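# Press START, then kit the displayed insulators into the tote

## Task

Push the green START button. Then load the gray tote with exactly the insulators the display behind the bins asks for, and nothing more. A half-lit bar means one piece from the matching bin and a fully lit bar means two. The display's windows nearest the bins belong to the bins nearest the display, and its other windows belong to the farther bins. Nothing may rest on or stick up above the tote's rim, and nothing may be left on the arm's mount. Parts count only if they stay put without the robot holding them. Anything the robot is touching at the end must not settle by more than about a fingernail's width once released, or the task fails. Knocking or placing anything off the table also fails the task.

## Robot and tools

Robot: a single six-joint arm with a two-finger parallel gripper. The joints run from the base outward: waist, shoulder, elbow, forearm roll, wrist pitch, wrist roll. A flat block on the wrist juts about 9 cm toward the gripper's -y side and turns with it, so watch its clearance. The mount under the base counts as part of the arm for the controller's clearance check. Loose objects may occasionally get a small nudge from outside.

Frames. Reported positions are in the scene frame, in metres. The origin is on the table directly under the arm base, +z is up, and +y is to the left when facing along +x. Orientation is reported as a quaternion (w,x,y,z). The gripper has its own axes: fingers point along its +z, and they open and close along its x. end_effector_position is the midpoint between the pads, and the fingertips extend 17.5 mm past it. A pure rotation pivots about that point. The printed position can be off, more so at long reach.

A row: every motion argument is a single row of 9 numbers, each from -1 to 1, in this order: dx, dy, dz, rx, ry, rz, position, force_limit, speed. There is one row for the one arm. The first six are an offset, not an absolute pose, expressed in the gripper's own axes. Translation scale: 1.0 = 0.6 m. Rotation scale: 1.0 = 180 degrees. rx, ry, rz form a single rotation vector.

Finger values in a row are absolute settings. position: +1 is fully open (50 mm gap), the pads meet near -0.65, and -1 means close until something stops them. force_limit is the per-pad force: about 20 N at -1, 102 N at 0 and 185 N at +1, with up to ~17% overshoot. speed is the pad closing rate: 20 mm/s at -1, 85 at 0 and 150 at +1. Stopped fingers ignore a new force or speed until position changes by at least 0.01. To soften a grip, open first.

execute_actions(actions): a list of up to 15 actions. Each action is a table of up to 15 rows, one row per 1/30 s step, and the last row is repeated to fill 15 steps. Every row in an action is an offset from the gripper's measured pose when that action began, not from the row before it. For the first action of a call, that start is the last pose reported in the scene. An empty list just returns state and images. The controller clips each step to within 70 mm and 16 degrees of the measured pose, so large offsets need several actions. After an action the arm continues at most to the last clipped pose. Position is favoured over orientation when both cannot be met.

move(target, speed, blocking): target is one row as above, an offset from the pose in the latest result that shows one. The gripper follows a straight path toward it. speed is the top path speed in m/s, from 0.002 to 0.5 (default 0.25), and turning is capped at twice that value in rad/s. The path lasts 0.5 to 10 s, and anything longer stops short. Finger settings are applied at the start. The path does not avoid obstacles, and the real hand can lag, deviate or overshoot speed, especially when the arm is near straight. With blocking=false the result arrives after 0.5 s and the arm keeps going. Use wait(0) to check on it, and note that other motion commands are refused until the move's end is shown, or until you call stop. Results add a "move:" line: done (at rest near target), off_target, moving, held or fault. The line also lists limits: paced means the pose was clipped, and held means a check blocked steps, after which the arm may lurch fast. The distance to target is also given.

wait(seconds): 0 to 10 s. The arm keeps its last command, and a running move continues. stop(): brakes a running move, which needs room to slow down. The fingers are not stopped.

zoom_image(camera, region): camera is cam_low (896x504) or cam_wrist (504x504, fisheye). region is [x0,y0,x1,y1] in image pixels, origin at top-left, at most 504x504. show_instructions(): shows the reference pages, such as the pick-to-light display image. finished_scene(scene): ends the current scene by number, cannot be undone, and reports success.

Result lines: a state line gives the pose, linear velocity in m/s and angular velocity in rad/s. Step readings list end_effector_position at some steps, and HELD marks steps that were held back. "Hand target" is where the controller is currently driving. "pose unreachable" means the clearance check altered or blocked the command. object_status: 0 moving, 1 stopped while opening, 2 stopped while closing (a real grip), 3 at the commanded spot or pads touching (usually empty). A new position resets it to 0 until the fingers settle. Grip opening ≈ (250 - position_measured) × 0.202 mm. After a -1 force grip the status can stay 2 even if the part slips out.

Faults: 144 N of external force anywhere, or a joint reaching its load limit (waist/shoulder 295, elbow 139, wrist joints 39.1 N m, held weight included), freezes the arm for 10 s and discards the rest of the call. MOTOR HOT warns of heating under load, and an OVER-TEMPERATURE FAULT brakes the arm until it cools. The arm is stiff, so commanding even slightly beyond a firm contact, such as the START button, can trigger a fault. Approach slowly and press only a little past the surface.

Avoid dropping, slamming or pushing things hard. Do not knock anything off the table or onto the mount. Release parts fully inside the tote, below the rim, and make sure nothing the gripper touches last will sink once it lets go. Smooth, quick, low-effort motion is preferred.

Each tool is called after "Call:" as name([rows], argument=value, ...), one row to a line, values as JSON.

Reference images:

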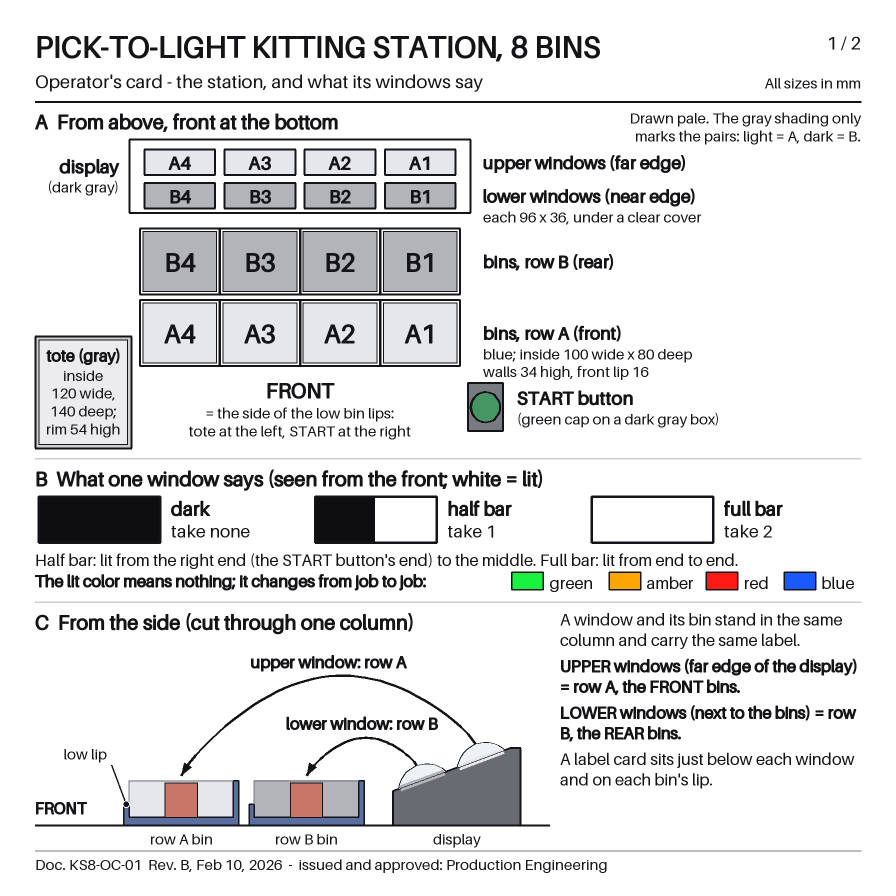

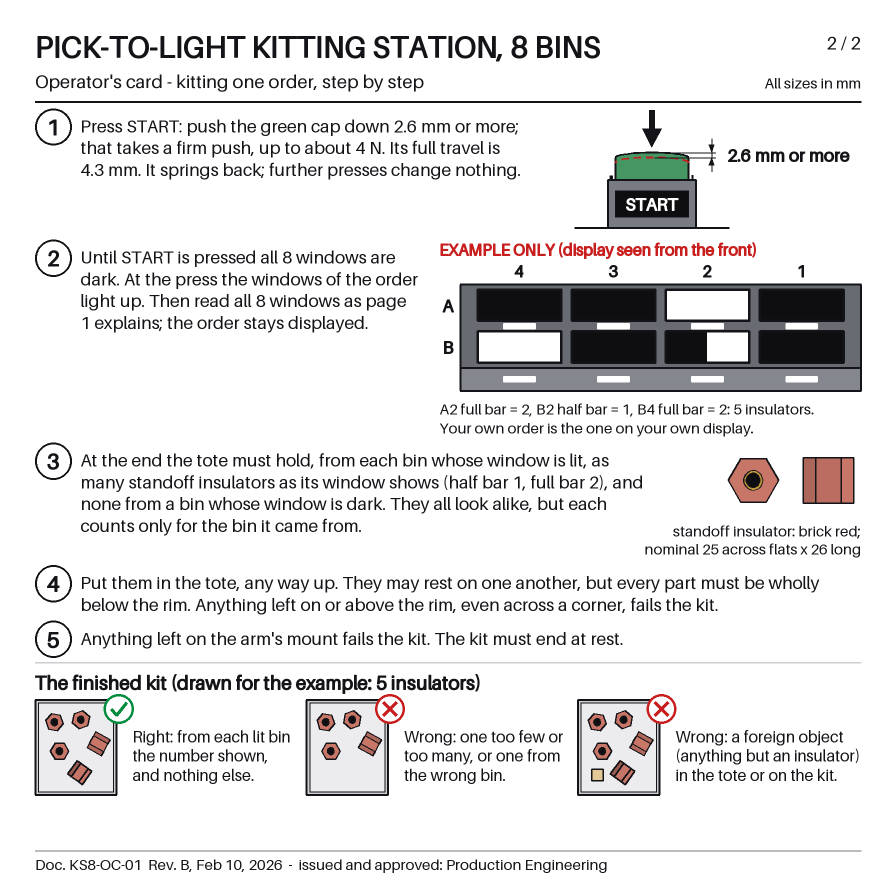

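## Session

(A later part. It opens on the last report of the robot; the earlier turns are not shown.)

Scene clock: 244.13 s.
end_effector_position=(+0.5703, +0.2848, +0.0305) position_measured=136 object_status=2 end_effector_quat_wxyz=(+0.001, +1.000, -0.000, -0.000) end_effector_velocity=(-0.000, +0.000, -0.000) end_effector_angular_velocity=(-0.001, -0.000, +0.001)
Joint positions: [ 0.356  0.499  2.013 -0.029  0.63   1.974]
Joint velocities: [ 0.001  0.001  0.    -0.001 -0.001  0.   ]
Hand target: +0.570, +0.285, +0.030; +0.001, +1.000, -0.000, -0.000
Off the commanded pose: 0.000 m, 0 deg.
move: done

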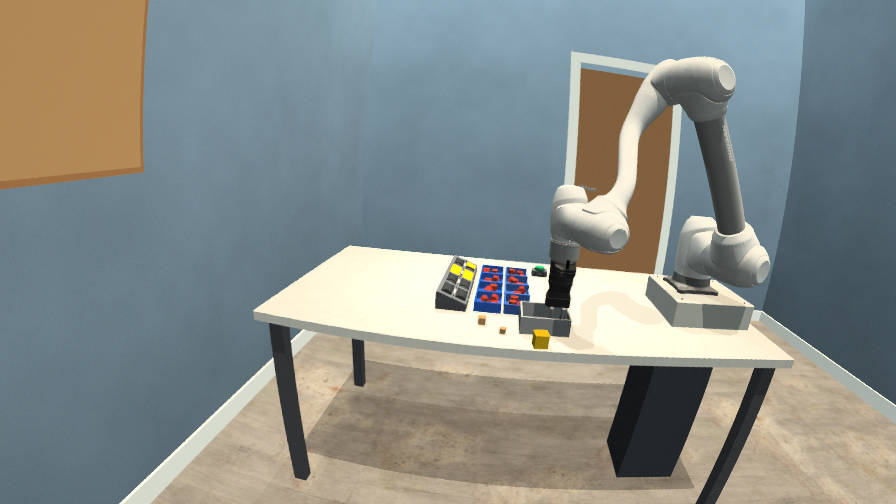

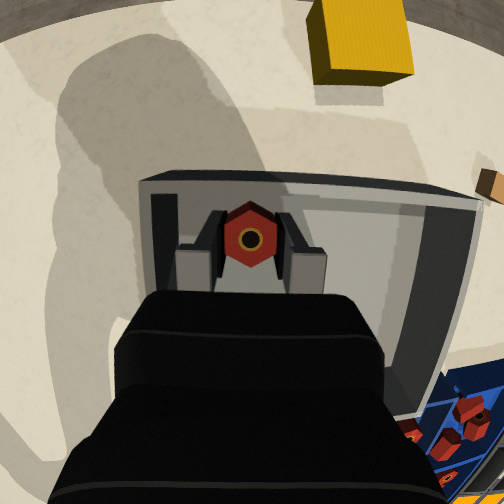

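Call:
execute_actions([
  [[0,0,0,0,0,0,0.5,-0.6,0]],
])

Call:
move(target=[0, 0, -0.1, 0, 0, 0, 0.5, -0.6, 0], speed=0.2)

Call:
move(target=[0.3673, 0.6275, -0.016, 0, 0, 0.069, 0.5, -0.6, 0], speed=0.4)

Scene clock: 284.63 s.
end_effector_position=(+0.5702, +0.2848, +0.0305) position_measured=78 object_status=3 end_effector_quat_wxyz=(+0.001, +1.000, -0.000, -0.000) end_effector_velocity=(+0.000, -0.000, +0.000) end_effector_angular_velocity=(-0.001, -0.001, +0.001)
Joint positions: [ 0.356  0.499  2.013 -0.029  0.63   1.974]
Joint velocities: [-0.    -0.     0.    -0.002  0.     0.   ]
Hand target: +0.570, +0.285, +0.031; +0.001, +1.000, -0.000, -0.000
Off the commanded pose: 0.000 m, 0 deg.
Step readings (end_effector_position):
0: (+0.5702, +0.2848, +0.0305)
1: (+0.5702, +0.2848, +0.0305)
2: (+0.5702, +0.2848, +0.0305)
4: (+0.5702, +0.2848, +0.0305)
8: (+0.5702, +0.2848, +0.0305)
15: end_effector_position above

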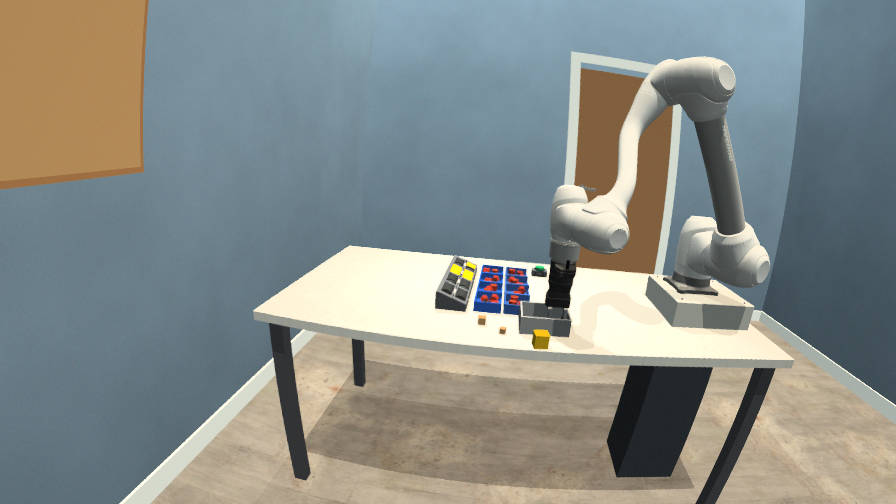

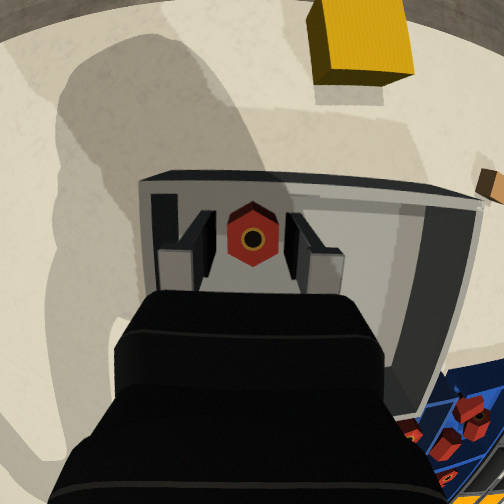

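Scene clock: 285.37 s.
end_effector_position=(+0.5701, +0.2849, +0.0903) position_measured=78 object_status=3 end_effector_quat_wxyz=(+0.001, +1.000, -0.000, -0.000) end_effector_velocity=(+0.001, -0.000, +0.001) end_effector_angular_velocity=(-0.000, -0.002, -0.001)
Joint positions: [ 0.357  0.417  1.99  -0.025  0.736  1.971]
Joint velocities: [-0.    -0.001 -0.    -0.001 -0.001  0.001]
Hand target: +0.570, +0.285, +0.090; +0.001, +1.000, -0.000, -0.000
Off the commanded pose: 0.000 m, 0 deg.
move: done

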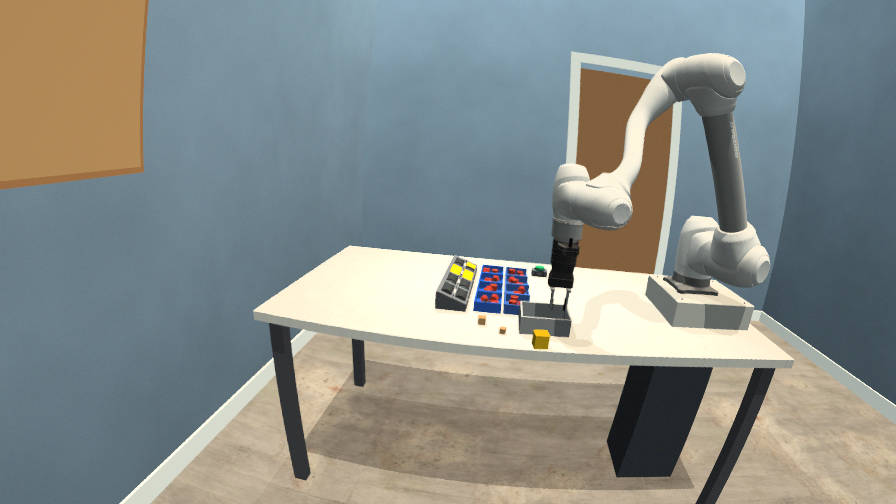

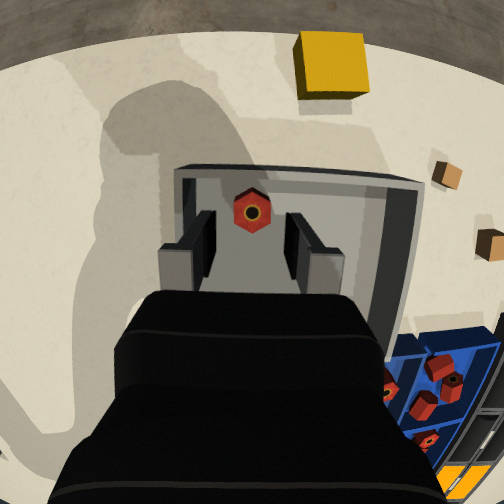

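Scene clock: 286.90 s.
end_effector_position=(+0.7901, -0.0911, +0.1009) position_measured=78 object_status=3 end_effector_quat_wxyz=(+0.001, +0.994, -0.108, -0.000) end_effector_velocity=(+0.000, -0.000, -0.000) end_effector_angular_velocity=(-0.001, +0.001, +0.002)
Joint positions: [-0.208  0.598  1.635 -0.017  0.901  1.614]
Joint velocities: [ 0.     0.001 -0.001 -0.002  0.001 -0.001]
Hand target: +0.790, -0.091, +0.101; +0.001, +0.994, -0.108, -0.000
Off the commanded pose: 0.001 m, 0 deg.
move: done

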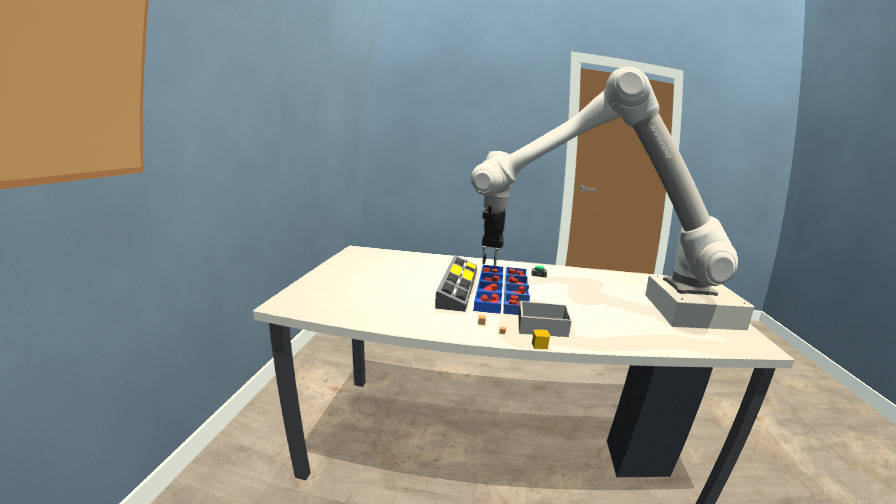

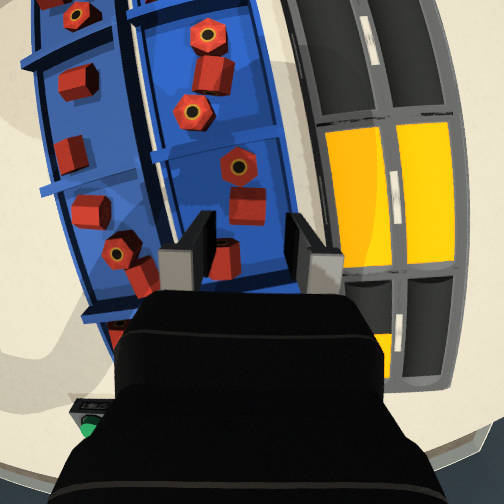

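Call:
zoom_image(camera="cam_wrist", region=[150, 120, 350, 300])

Region (150, 120, 350, 300) of cam_wrist's 504x504 image, scaled by 2.520, with more detail than that image has; it fills the top 454 rows of this view, and the rest is white.

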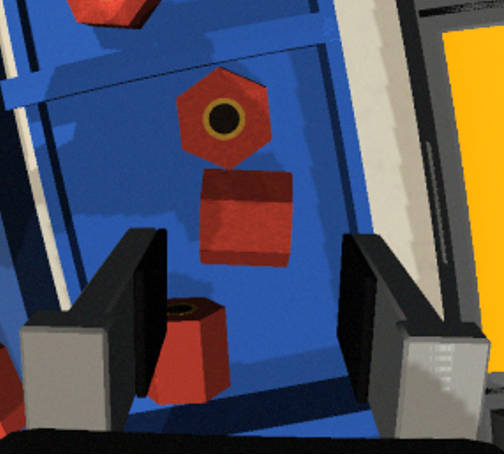

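Call:
move(target=[-0.0042, 0, 0.1232, 0, 0, 0, 0.37, -0.6, 0], speed=0.1)

Scene clock: 300.33 s.
end_effector_position=(+0.7877, -0.0907, +0.0271) position_measured=97 object_status=3 end_effector_quat_wxyz=(+0.001, +0.994, -0.108, -0.000) end_effector_velocity=(-0.000, +0.000, -0.000) end_effector_angular_velocity=(+0.000, +0.001, +0.002)
Joint positions: [-0.209  0.674  1.667 -0.018  0.792  1.615]
Joint velocities: [ 0.     0.001  0.    -0.     0.    -0.002]
Hand target: +0.788, -0.091, +0.027; +0.001, +0.994, -0.108, -0.000
Off the commanded pose: 0.000 m, 0 deg.
move: done

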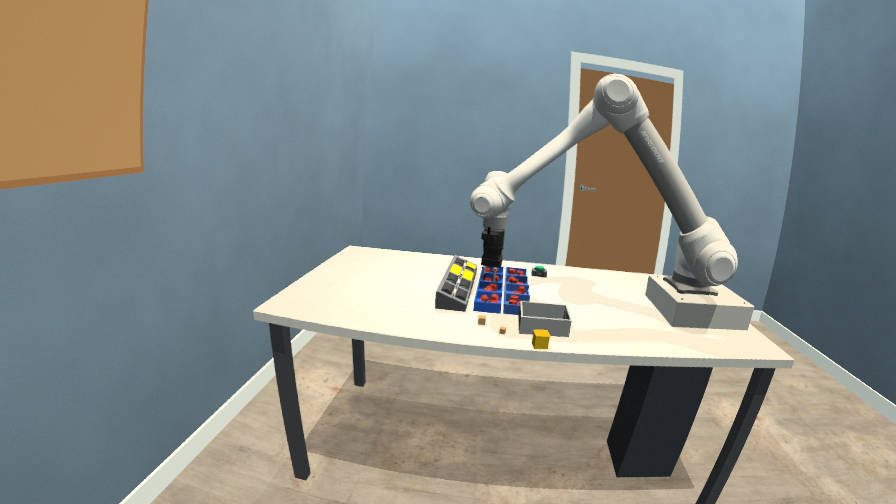

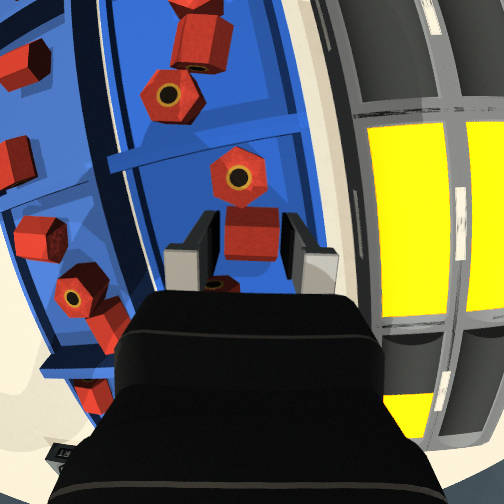

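Call:
execute_actions([
  [[0,0,0,0,0,0,-1,-0.6,0]],
])

Call:
move(target=[0, 0, -0.11, 0, 0, 0, -1, -0.6, 0], speed=0.2)

Scene clock: 309.67 s.
end_effector_position=(+0.7877, -0.0906, +0.0270) position_measured=132 object_status=2 end_effector_quat_wxyz=(+0.001, +0.994, -0.108, -0.000) end_effector_velocity=(-0.001, -0.000, -0.000) end_effector_angular_velocity=(+0.000, +0.002, +0.001)
Joint positions: [-0.209  0.674  1.667 -0.018  0.792  1.615]
Joint velocities: [-0.     0.    -0.    -0.     0.002 -0.001]
Hand target: +0.788, -0.091, +0.027; +0.001, +0.994, -0.108, -0.000
Off the commanded pose: 0.000 m, 0 deg.
Step readings (end_effector_position):
0: (+0.7877, -0.0906, +0.0270)
1: (+0.7877, -0.0906, +0.0270)
2: (+0.7877, -0.0906, +0.0270)
4: (+0.7877, -0.0906, +0.0270)
8: (+0.7877, -0.0906, +0.0270)
15: end_effector_position above

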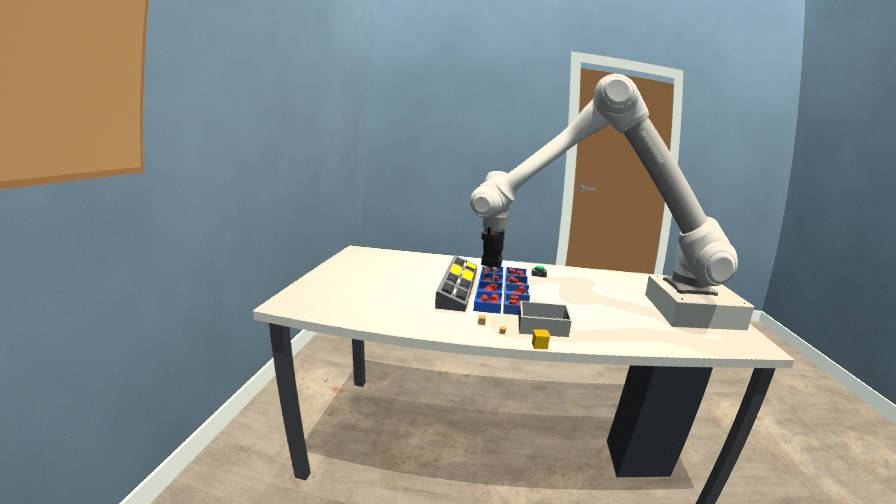

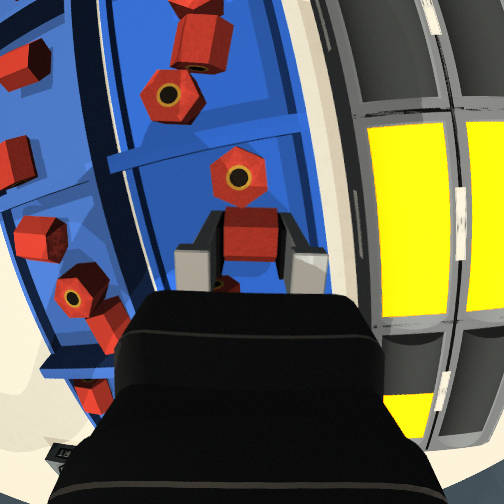

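Scene clock: 310.40 s.
end_effector_position=(+0.7876, -0.0906, +0.0929) position_measured=132 object_status=2 end_effector_quat_wxyz=(+0.001, +0.994, -0.108, -0.000) end_effector_velocity=(+0.001, -0.000, +0.001) end_effector_angular_velocity=(-0.001, -0.002, +0.002)
Joint positions: [-0.208  0.603  1.644 -0.017  0.887  1.614]
Joint velocities: [-0.    -0.001 -0.001 -0.    -0.001 -0.001]
Hand target: +0.788, -0.091, +0.093; +0.001, +0.994, -0.108, -0.000
Off the commanded pose: 0.000 m, 0 deg.
move: done

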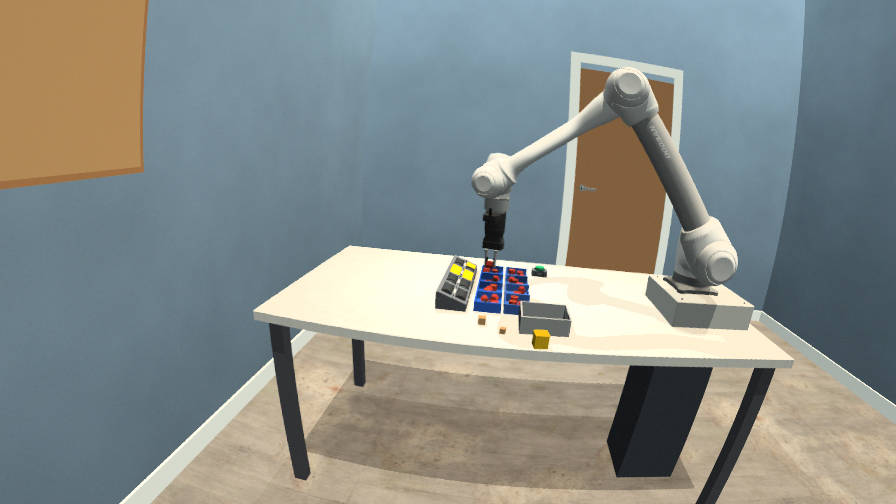

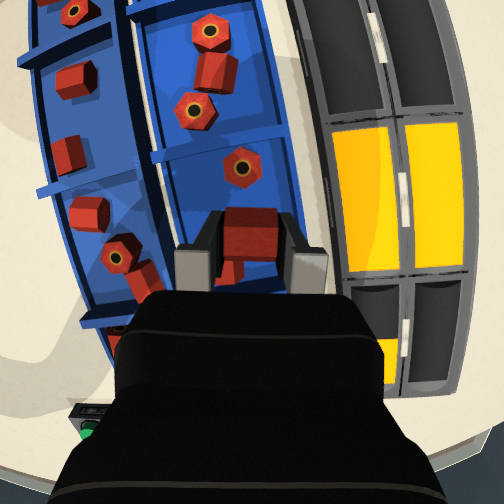

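Call:
move(target=[-0.3808, -0.5555, -0.0118, 0, 0, -0.069, -1, -0.6, 0], speed=0.4)

Scene clock: 315.37 s.
end_effector_position=(+0.6366, +0.2835, +0.0992) position_measured=132 object_status=2 end_effector_quat_wxyz=(+0.001, +1.000, -0.000, -0.000) end_effector_velocity=(+0.001, -0.000, -0.000) end_effector_angular_velocity=(-0.001, -0.001, +0.002)
Joint positions: [ 0.32   0.478  1.863 -0.023  0.801  1.931]
Joint velocities: [ 0.     0.001 -0.001 -0.002 -0.001 -0.001]
Hand target: +0.637, +0.284, +0.099; +0.001, +1.000, -0.000, -0.000
Off the commanded pose: 0.001 m, 0 deg.
move: done

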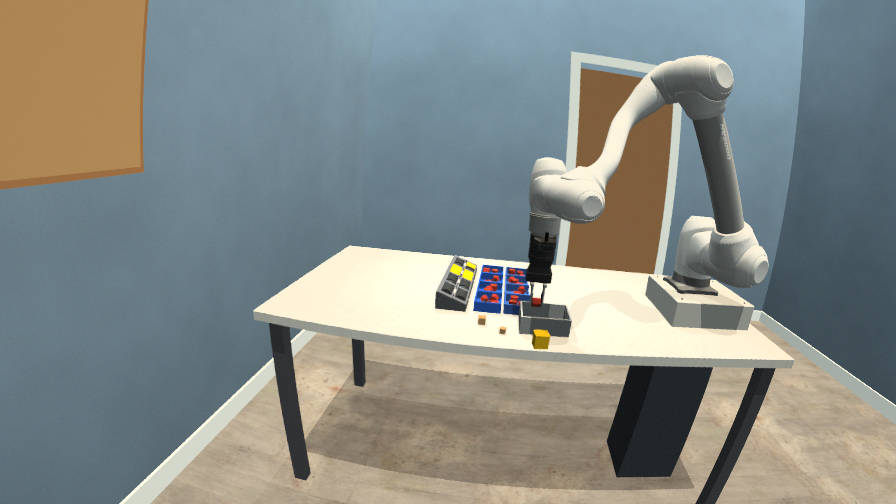

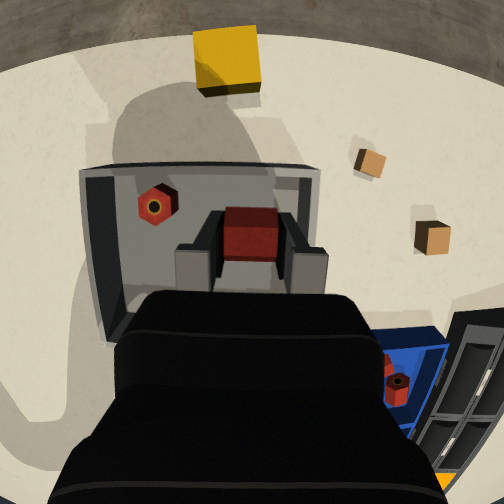

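Call:
move(target=[-0.005, 0, 0.117, 0, 0, 0, -1, -0.6, 0], speed=0.12)

Call:
execute_actions([
  [[0,0,0,0,0,0,0.4,-0.6,0]],
])

Call:
move(target=[0, 0, -0.1, 0, 0, 0, 0.4, -0.6, 0], speed=0.2)

Call:
move(target=[0.2568, 0.5795, -0.018, 0, 0, 0.01, 0.4, -0.6, 0], speed=0.4)

Scene clock: 324.07 s.
end_effector_position=(+0.6336, +0.2834, +0.0291) position_measured=132 object_status=2 end_effector_quat_wxyz=(+0.001, +1.000, -0.000, -0.000) end_effector_velocity=(+0.001, -0.001, -0.000) end_effector_angular_velocity=(-0.000, -0.003, +0.001)
Joint positions: [ 0.319  0.562  1.896 -0.027  0.684  1.935]
Joint velocities: [-0.001  0.    -0.    -0.002 -0.003  0.   ]
Hand target: +0.634, +0.283, +0.029; +0.001, +1.000, -0.000, -0.000
Off the commanded pose: 0.000 m, 0 deg.
move: done

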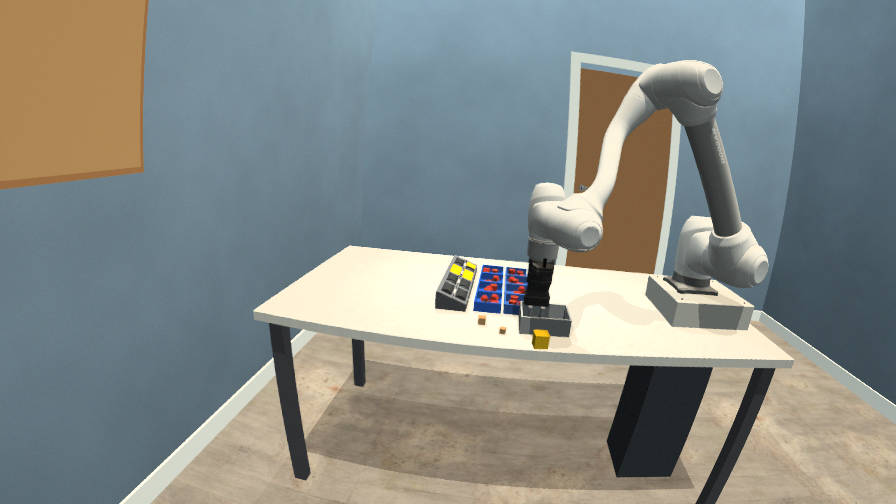

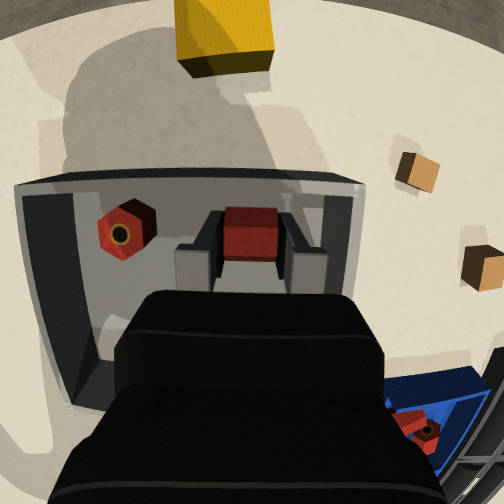

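Scene clock: 324.57 s.
end_effector_position=(+0.6336, +0.2834, +0.0291) position_measured=92 object_status=3 end_effector_quat_wxyz=(+0.001, +1.000, -0.000, -0.000) end_effector_velocity=(-0.000, +0.000, -0.000) end_effector_angular_velocity=(-0.000, +0.001, +0.001)
Joint positions: [ 0.319  0.562  1.896 -0.027  0.684  1.935]
Joint velocities: [ 0.  0.  0.  0.  0. -0.]
Hand target: +0.634, +0.283, +0.029; +0.001, +1.000, -0.000, -0.000
Off the commanded pose: 0.000 m, 0 deg.
Step readings (end_effector_position):
0: (+0.6336, +0.2834, +0.0291)
1: (+0.6336, +0.2834, +0.0291)
2: (+0.6336, +0.2834, +0.0291)
4: (+0.6336, +0.2834, +0.0291)
8: (+0.6336, +0.2834, +0.0291)
15: end_effector_position above

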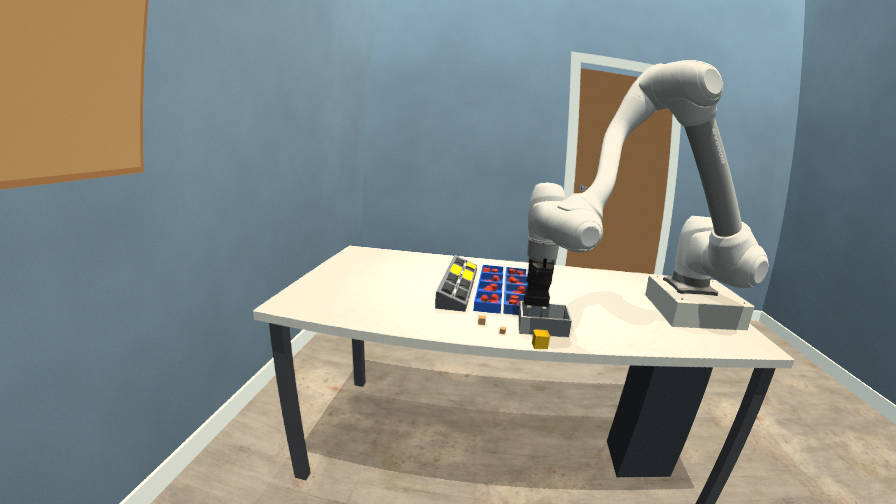

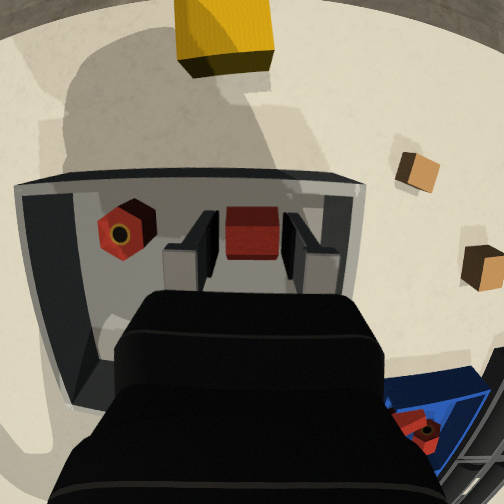

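Scene clock: 325.30 s.
end_effector_position=(+0.6335, +0.2835, +0.0890) position_measured=92 object_status=3 end_effector_quat_wxyz=(+0.001, +1.000, -0.000, -0.000) end_effector_velocity=(+0.000, +0.000, +0.000) end_effector_angular_velocity=(-0.000, -0.000, +0.000)
Joint positions: [ 0.321  0.486  1.874 -0.024  0.781  1.933]
Joint velocities: [ 0.    -0.001 -0.    -0.001  0.001  0.   ]
Hand target: +0.634, +0.284, +0.089; +0.001, +1.000, -0.000, -0.000
Off the commanded pose: 0.000 m, 0 deg.
move: done

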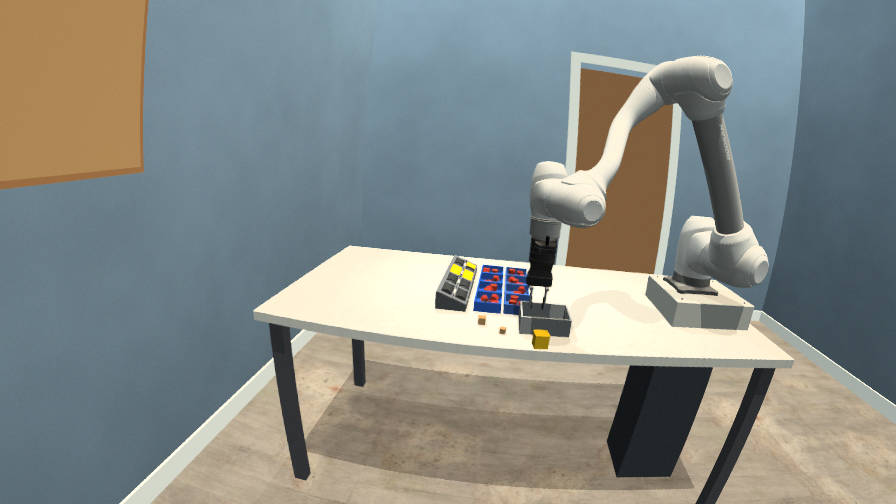

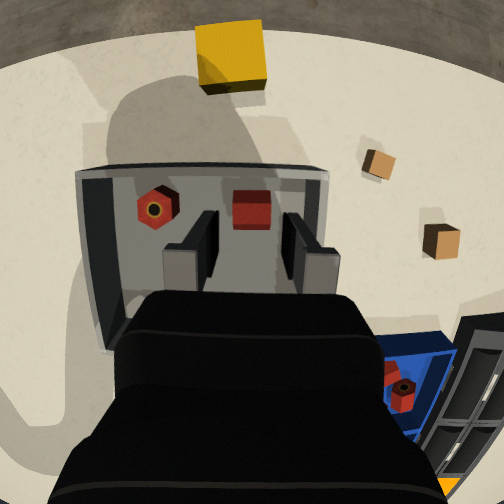

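Scene clock: 326.70 s.
end_effector_position=(+0.7872, -0.0637, +0.1006) position_measured=92 object_status=3 end_effector_quat_wxyz=(+0.001, +1.000, -0.016, -0.000) end_effector_velocity=(+0.000, +0.000, -0.000) end_effector_angular_velocity=(+0.000, +0.001, -0.000)
Joint positions: [-0.174  0.596  1.639 -0.017  0.899  1.463]
Joint velocities: [ 0.     0.001 -0.001  0.     0.001  0.   ]
Hand target: +0.787, -0.064, +0.101; +0.001, +1.000, -0.016, -0.000
Off the commanded pose: 0.001 m, 0 deg.
move: done

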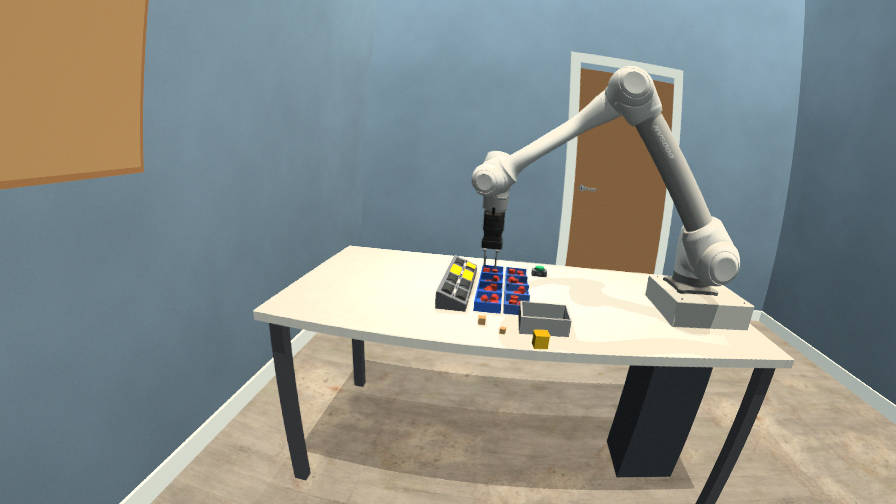

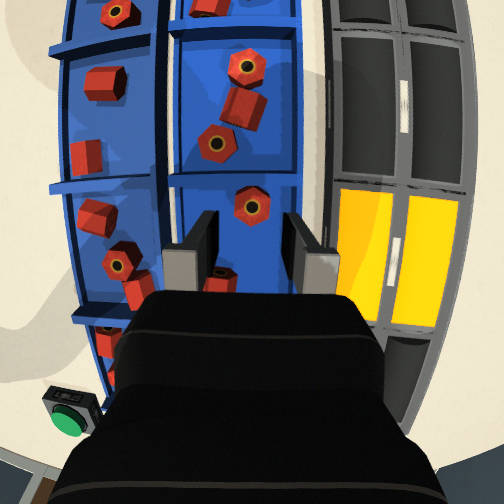

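Call:
zoom_image(camera="cam_wrist", region=[150, 120, 350, 300])

Region (150, 120, 350, 300) of cam_wrist's 504x504 image, scaled by 2.520, with more detail than that image has; it fills the top 454 rows of this view, and the rest is white.

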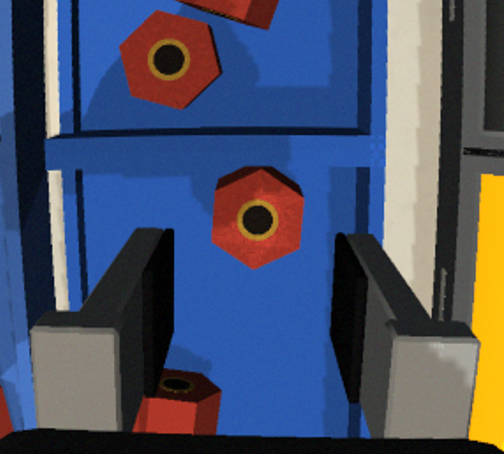

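Call:
move(target=[0.0017, 0, 0.121, 0, 0, 0.017, 0.4, -0.6, 0], speed=0.12)

Call:
execute_actions([
  [[0,0,0,0,0,0,-1,-0.6,0]],
])

Scene clock: 337.03 s.
end_effector_position=(+0.7883, -0.0638, +0.0281) position_measured=92 object_status=3 end_effector_quat_wxyz=(+0.001, +0.999, -0.043, -0.000) end_effector_velocity=(+0.000, -0.001, -0.000) end_effector_angular_velocity=(-0.002, -0.001, +0.002)
Joint positions: [-0.175  0.674  1.666 -0.019  0.794  1.518]
Joint velocities: [-0.     0.     0.    -0.002 -0.002 -0.001]
Hand target: +0.788, -0.064, +0.028; +0.001, +0.999, -0.043, -0.000
Off the commanded pose: 0.000 m, 0 deg.
move: done

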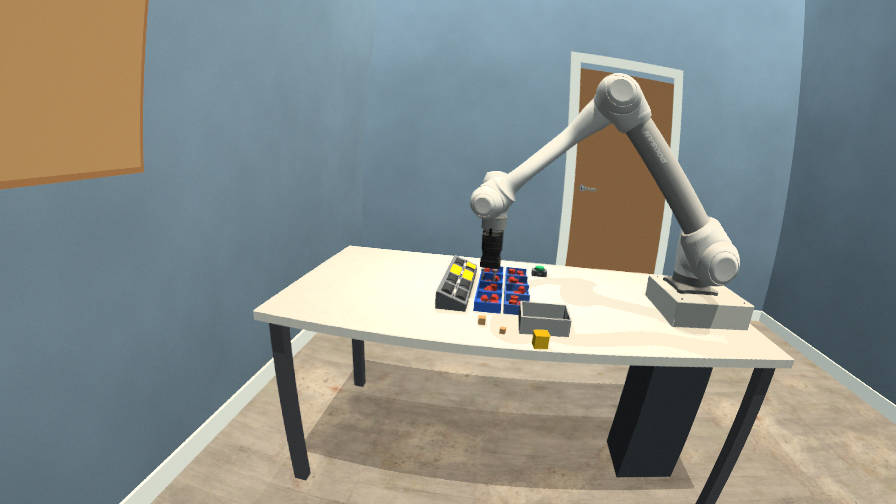

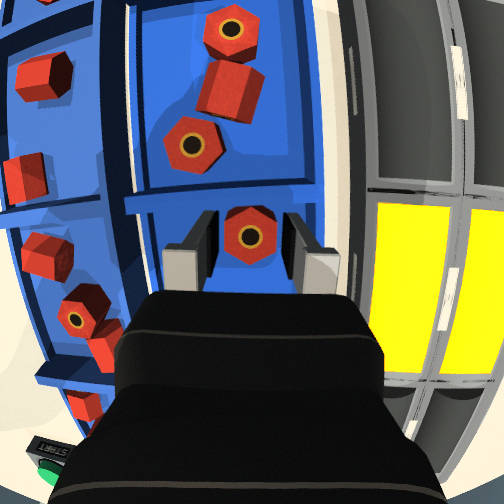

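Scene clock: 337.53 s.
end_effector_position=(+0.7883, -0.0638, +0.0280) position_measured=137 object_status=2 end_effector_quat_wxyz=(+0.001, +0.999, -0.043, -0.000) end_effector_velocity=(+0.000, -0.000, +0.000) end_effector_angular_velocity=(-0.000, -0.000, +0.001)
Joint positions: [-0.175  0.674  1.666 -0.019  0.794  1.518]
Joint velocities: [ 0.     0.    -0.    -0.001 -0.    -0.   ]
Hand target: +0.788, -0.064, +0.028; +0.001, +0.999, -0.043, -0.000
Off the commanded pose: 0.000 m, 0 deg.
Step readings (end_effector_position):
0: (+0.7883, -0.0638, +0.0281)
1: (+0.7883, -0.0638, +0.0280)
2: (+0.7883, -0.0638, +0.0280)
4: (+0.7883, -0.0638, +0.0280)
8: (+0.7883, -0.0638, +0.0280)
15: end_effector_position above

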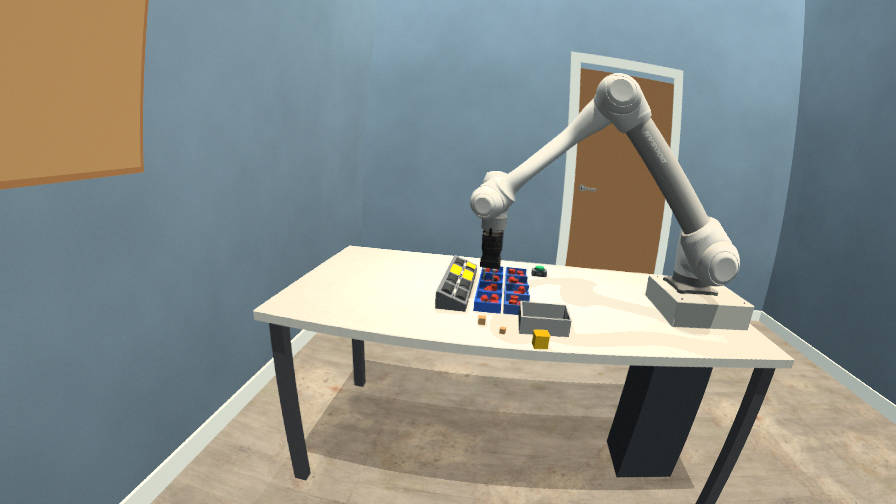

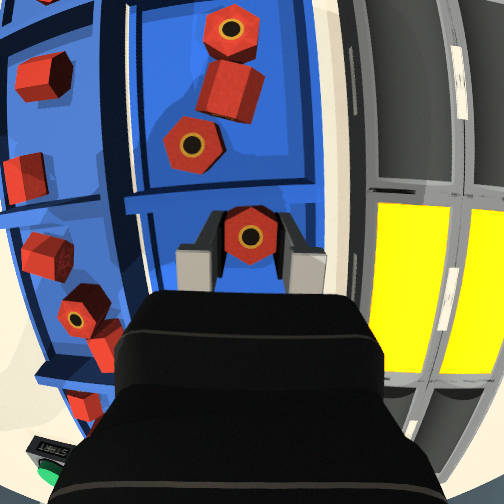

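Call:
move(target=[0, 0, -0.11, 0, 0, 0, -1, -0.6, 0], speed=0.2)

Call:
move(target=[-0.4068, -0.4832, -0.01, 0, 0, -0.0274, -1, -0.6, 0], speed=0.4)

Scene clock: 344.03 s.
end_effector_position=(+0.7882, -0.0637, +0.0939) position_measured=137 object_status=2 end_effector_quat_wxyz=(+0.001, +0.999, -0.043, -0.000) end_effector_velocity=(+0.001, +0.000, +0.001) end_effector_angular_velocity=(+0.000, -0.002, +0.000)
Joint positions: [-0.174  0.603  1.643 -0.017  0.889  1.516]
Joint velocities: [ 0.    -0.001 -0.001  0.001 -0.001 -0.001]
Hand target: +0.788, -0.064, +0.094; +0.001, +0.999, -0.043, -0.000
Off the commanded pose: 0.000 m, 0 deg.
move: done

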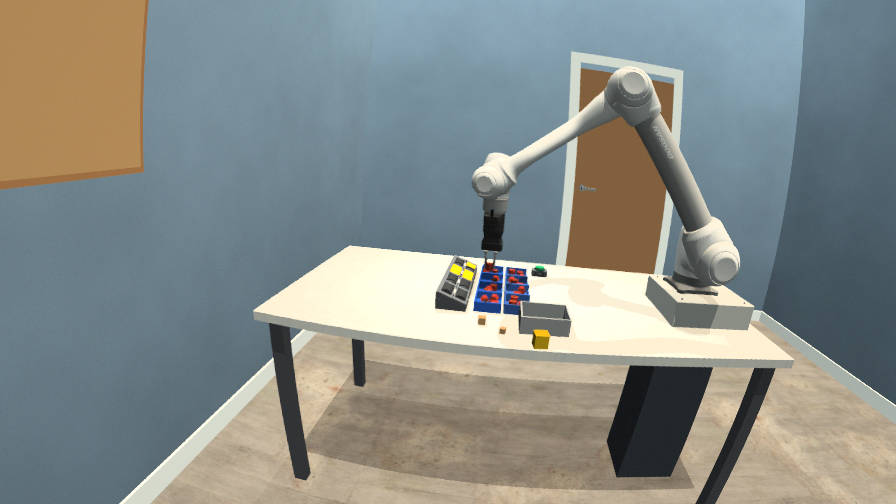

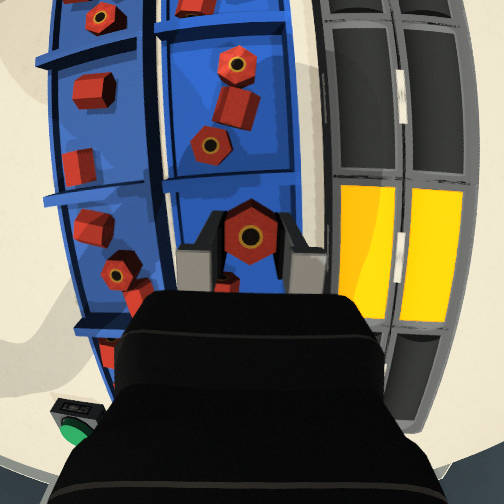

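Scene clock: 345.47 s.
end_effector_position=(+0.5698, +0.2454, +0.0991) position_measured=137 object_status=2 end_effector_quat_wxyz=(+0.001, +1.000, +0.000, -0.000) end_effector_velocity=(-0.001, -0.001, -0.000) end_effector_angular_velocity=(-0.003, +0.002, +0.003)
Joint positions: [ 0.298  0.386  2.016 -0.025  0.739  1.91 ]
Joint velocities: [ 0.    -0.     0.    -0.003  0.003  0.   ]
Hand target: +0.570, +0.245, +0.099; +0.001, +1.000, +0.000, -0.000
Off the commanded pose: 0.001 m, 0 deg.
move: done

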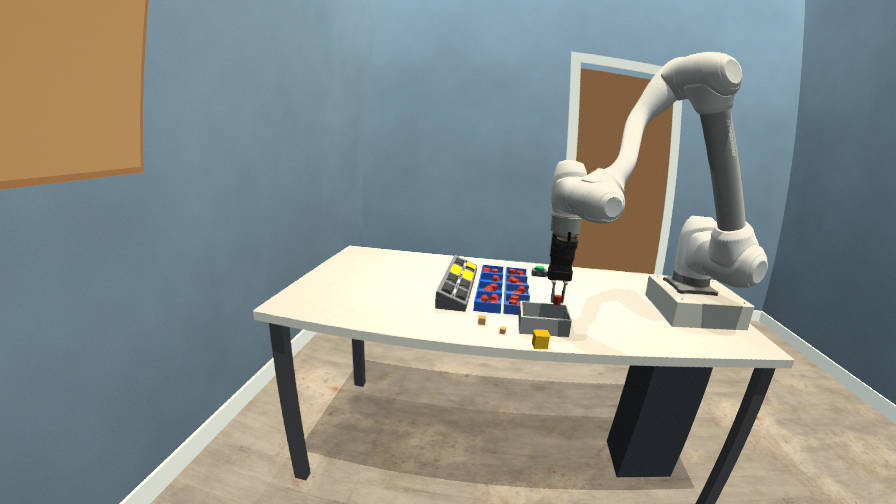

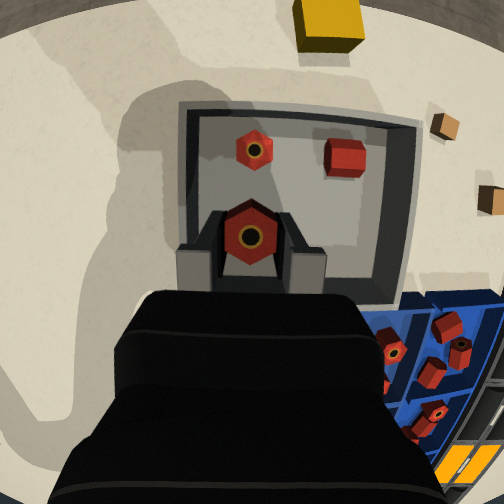

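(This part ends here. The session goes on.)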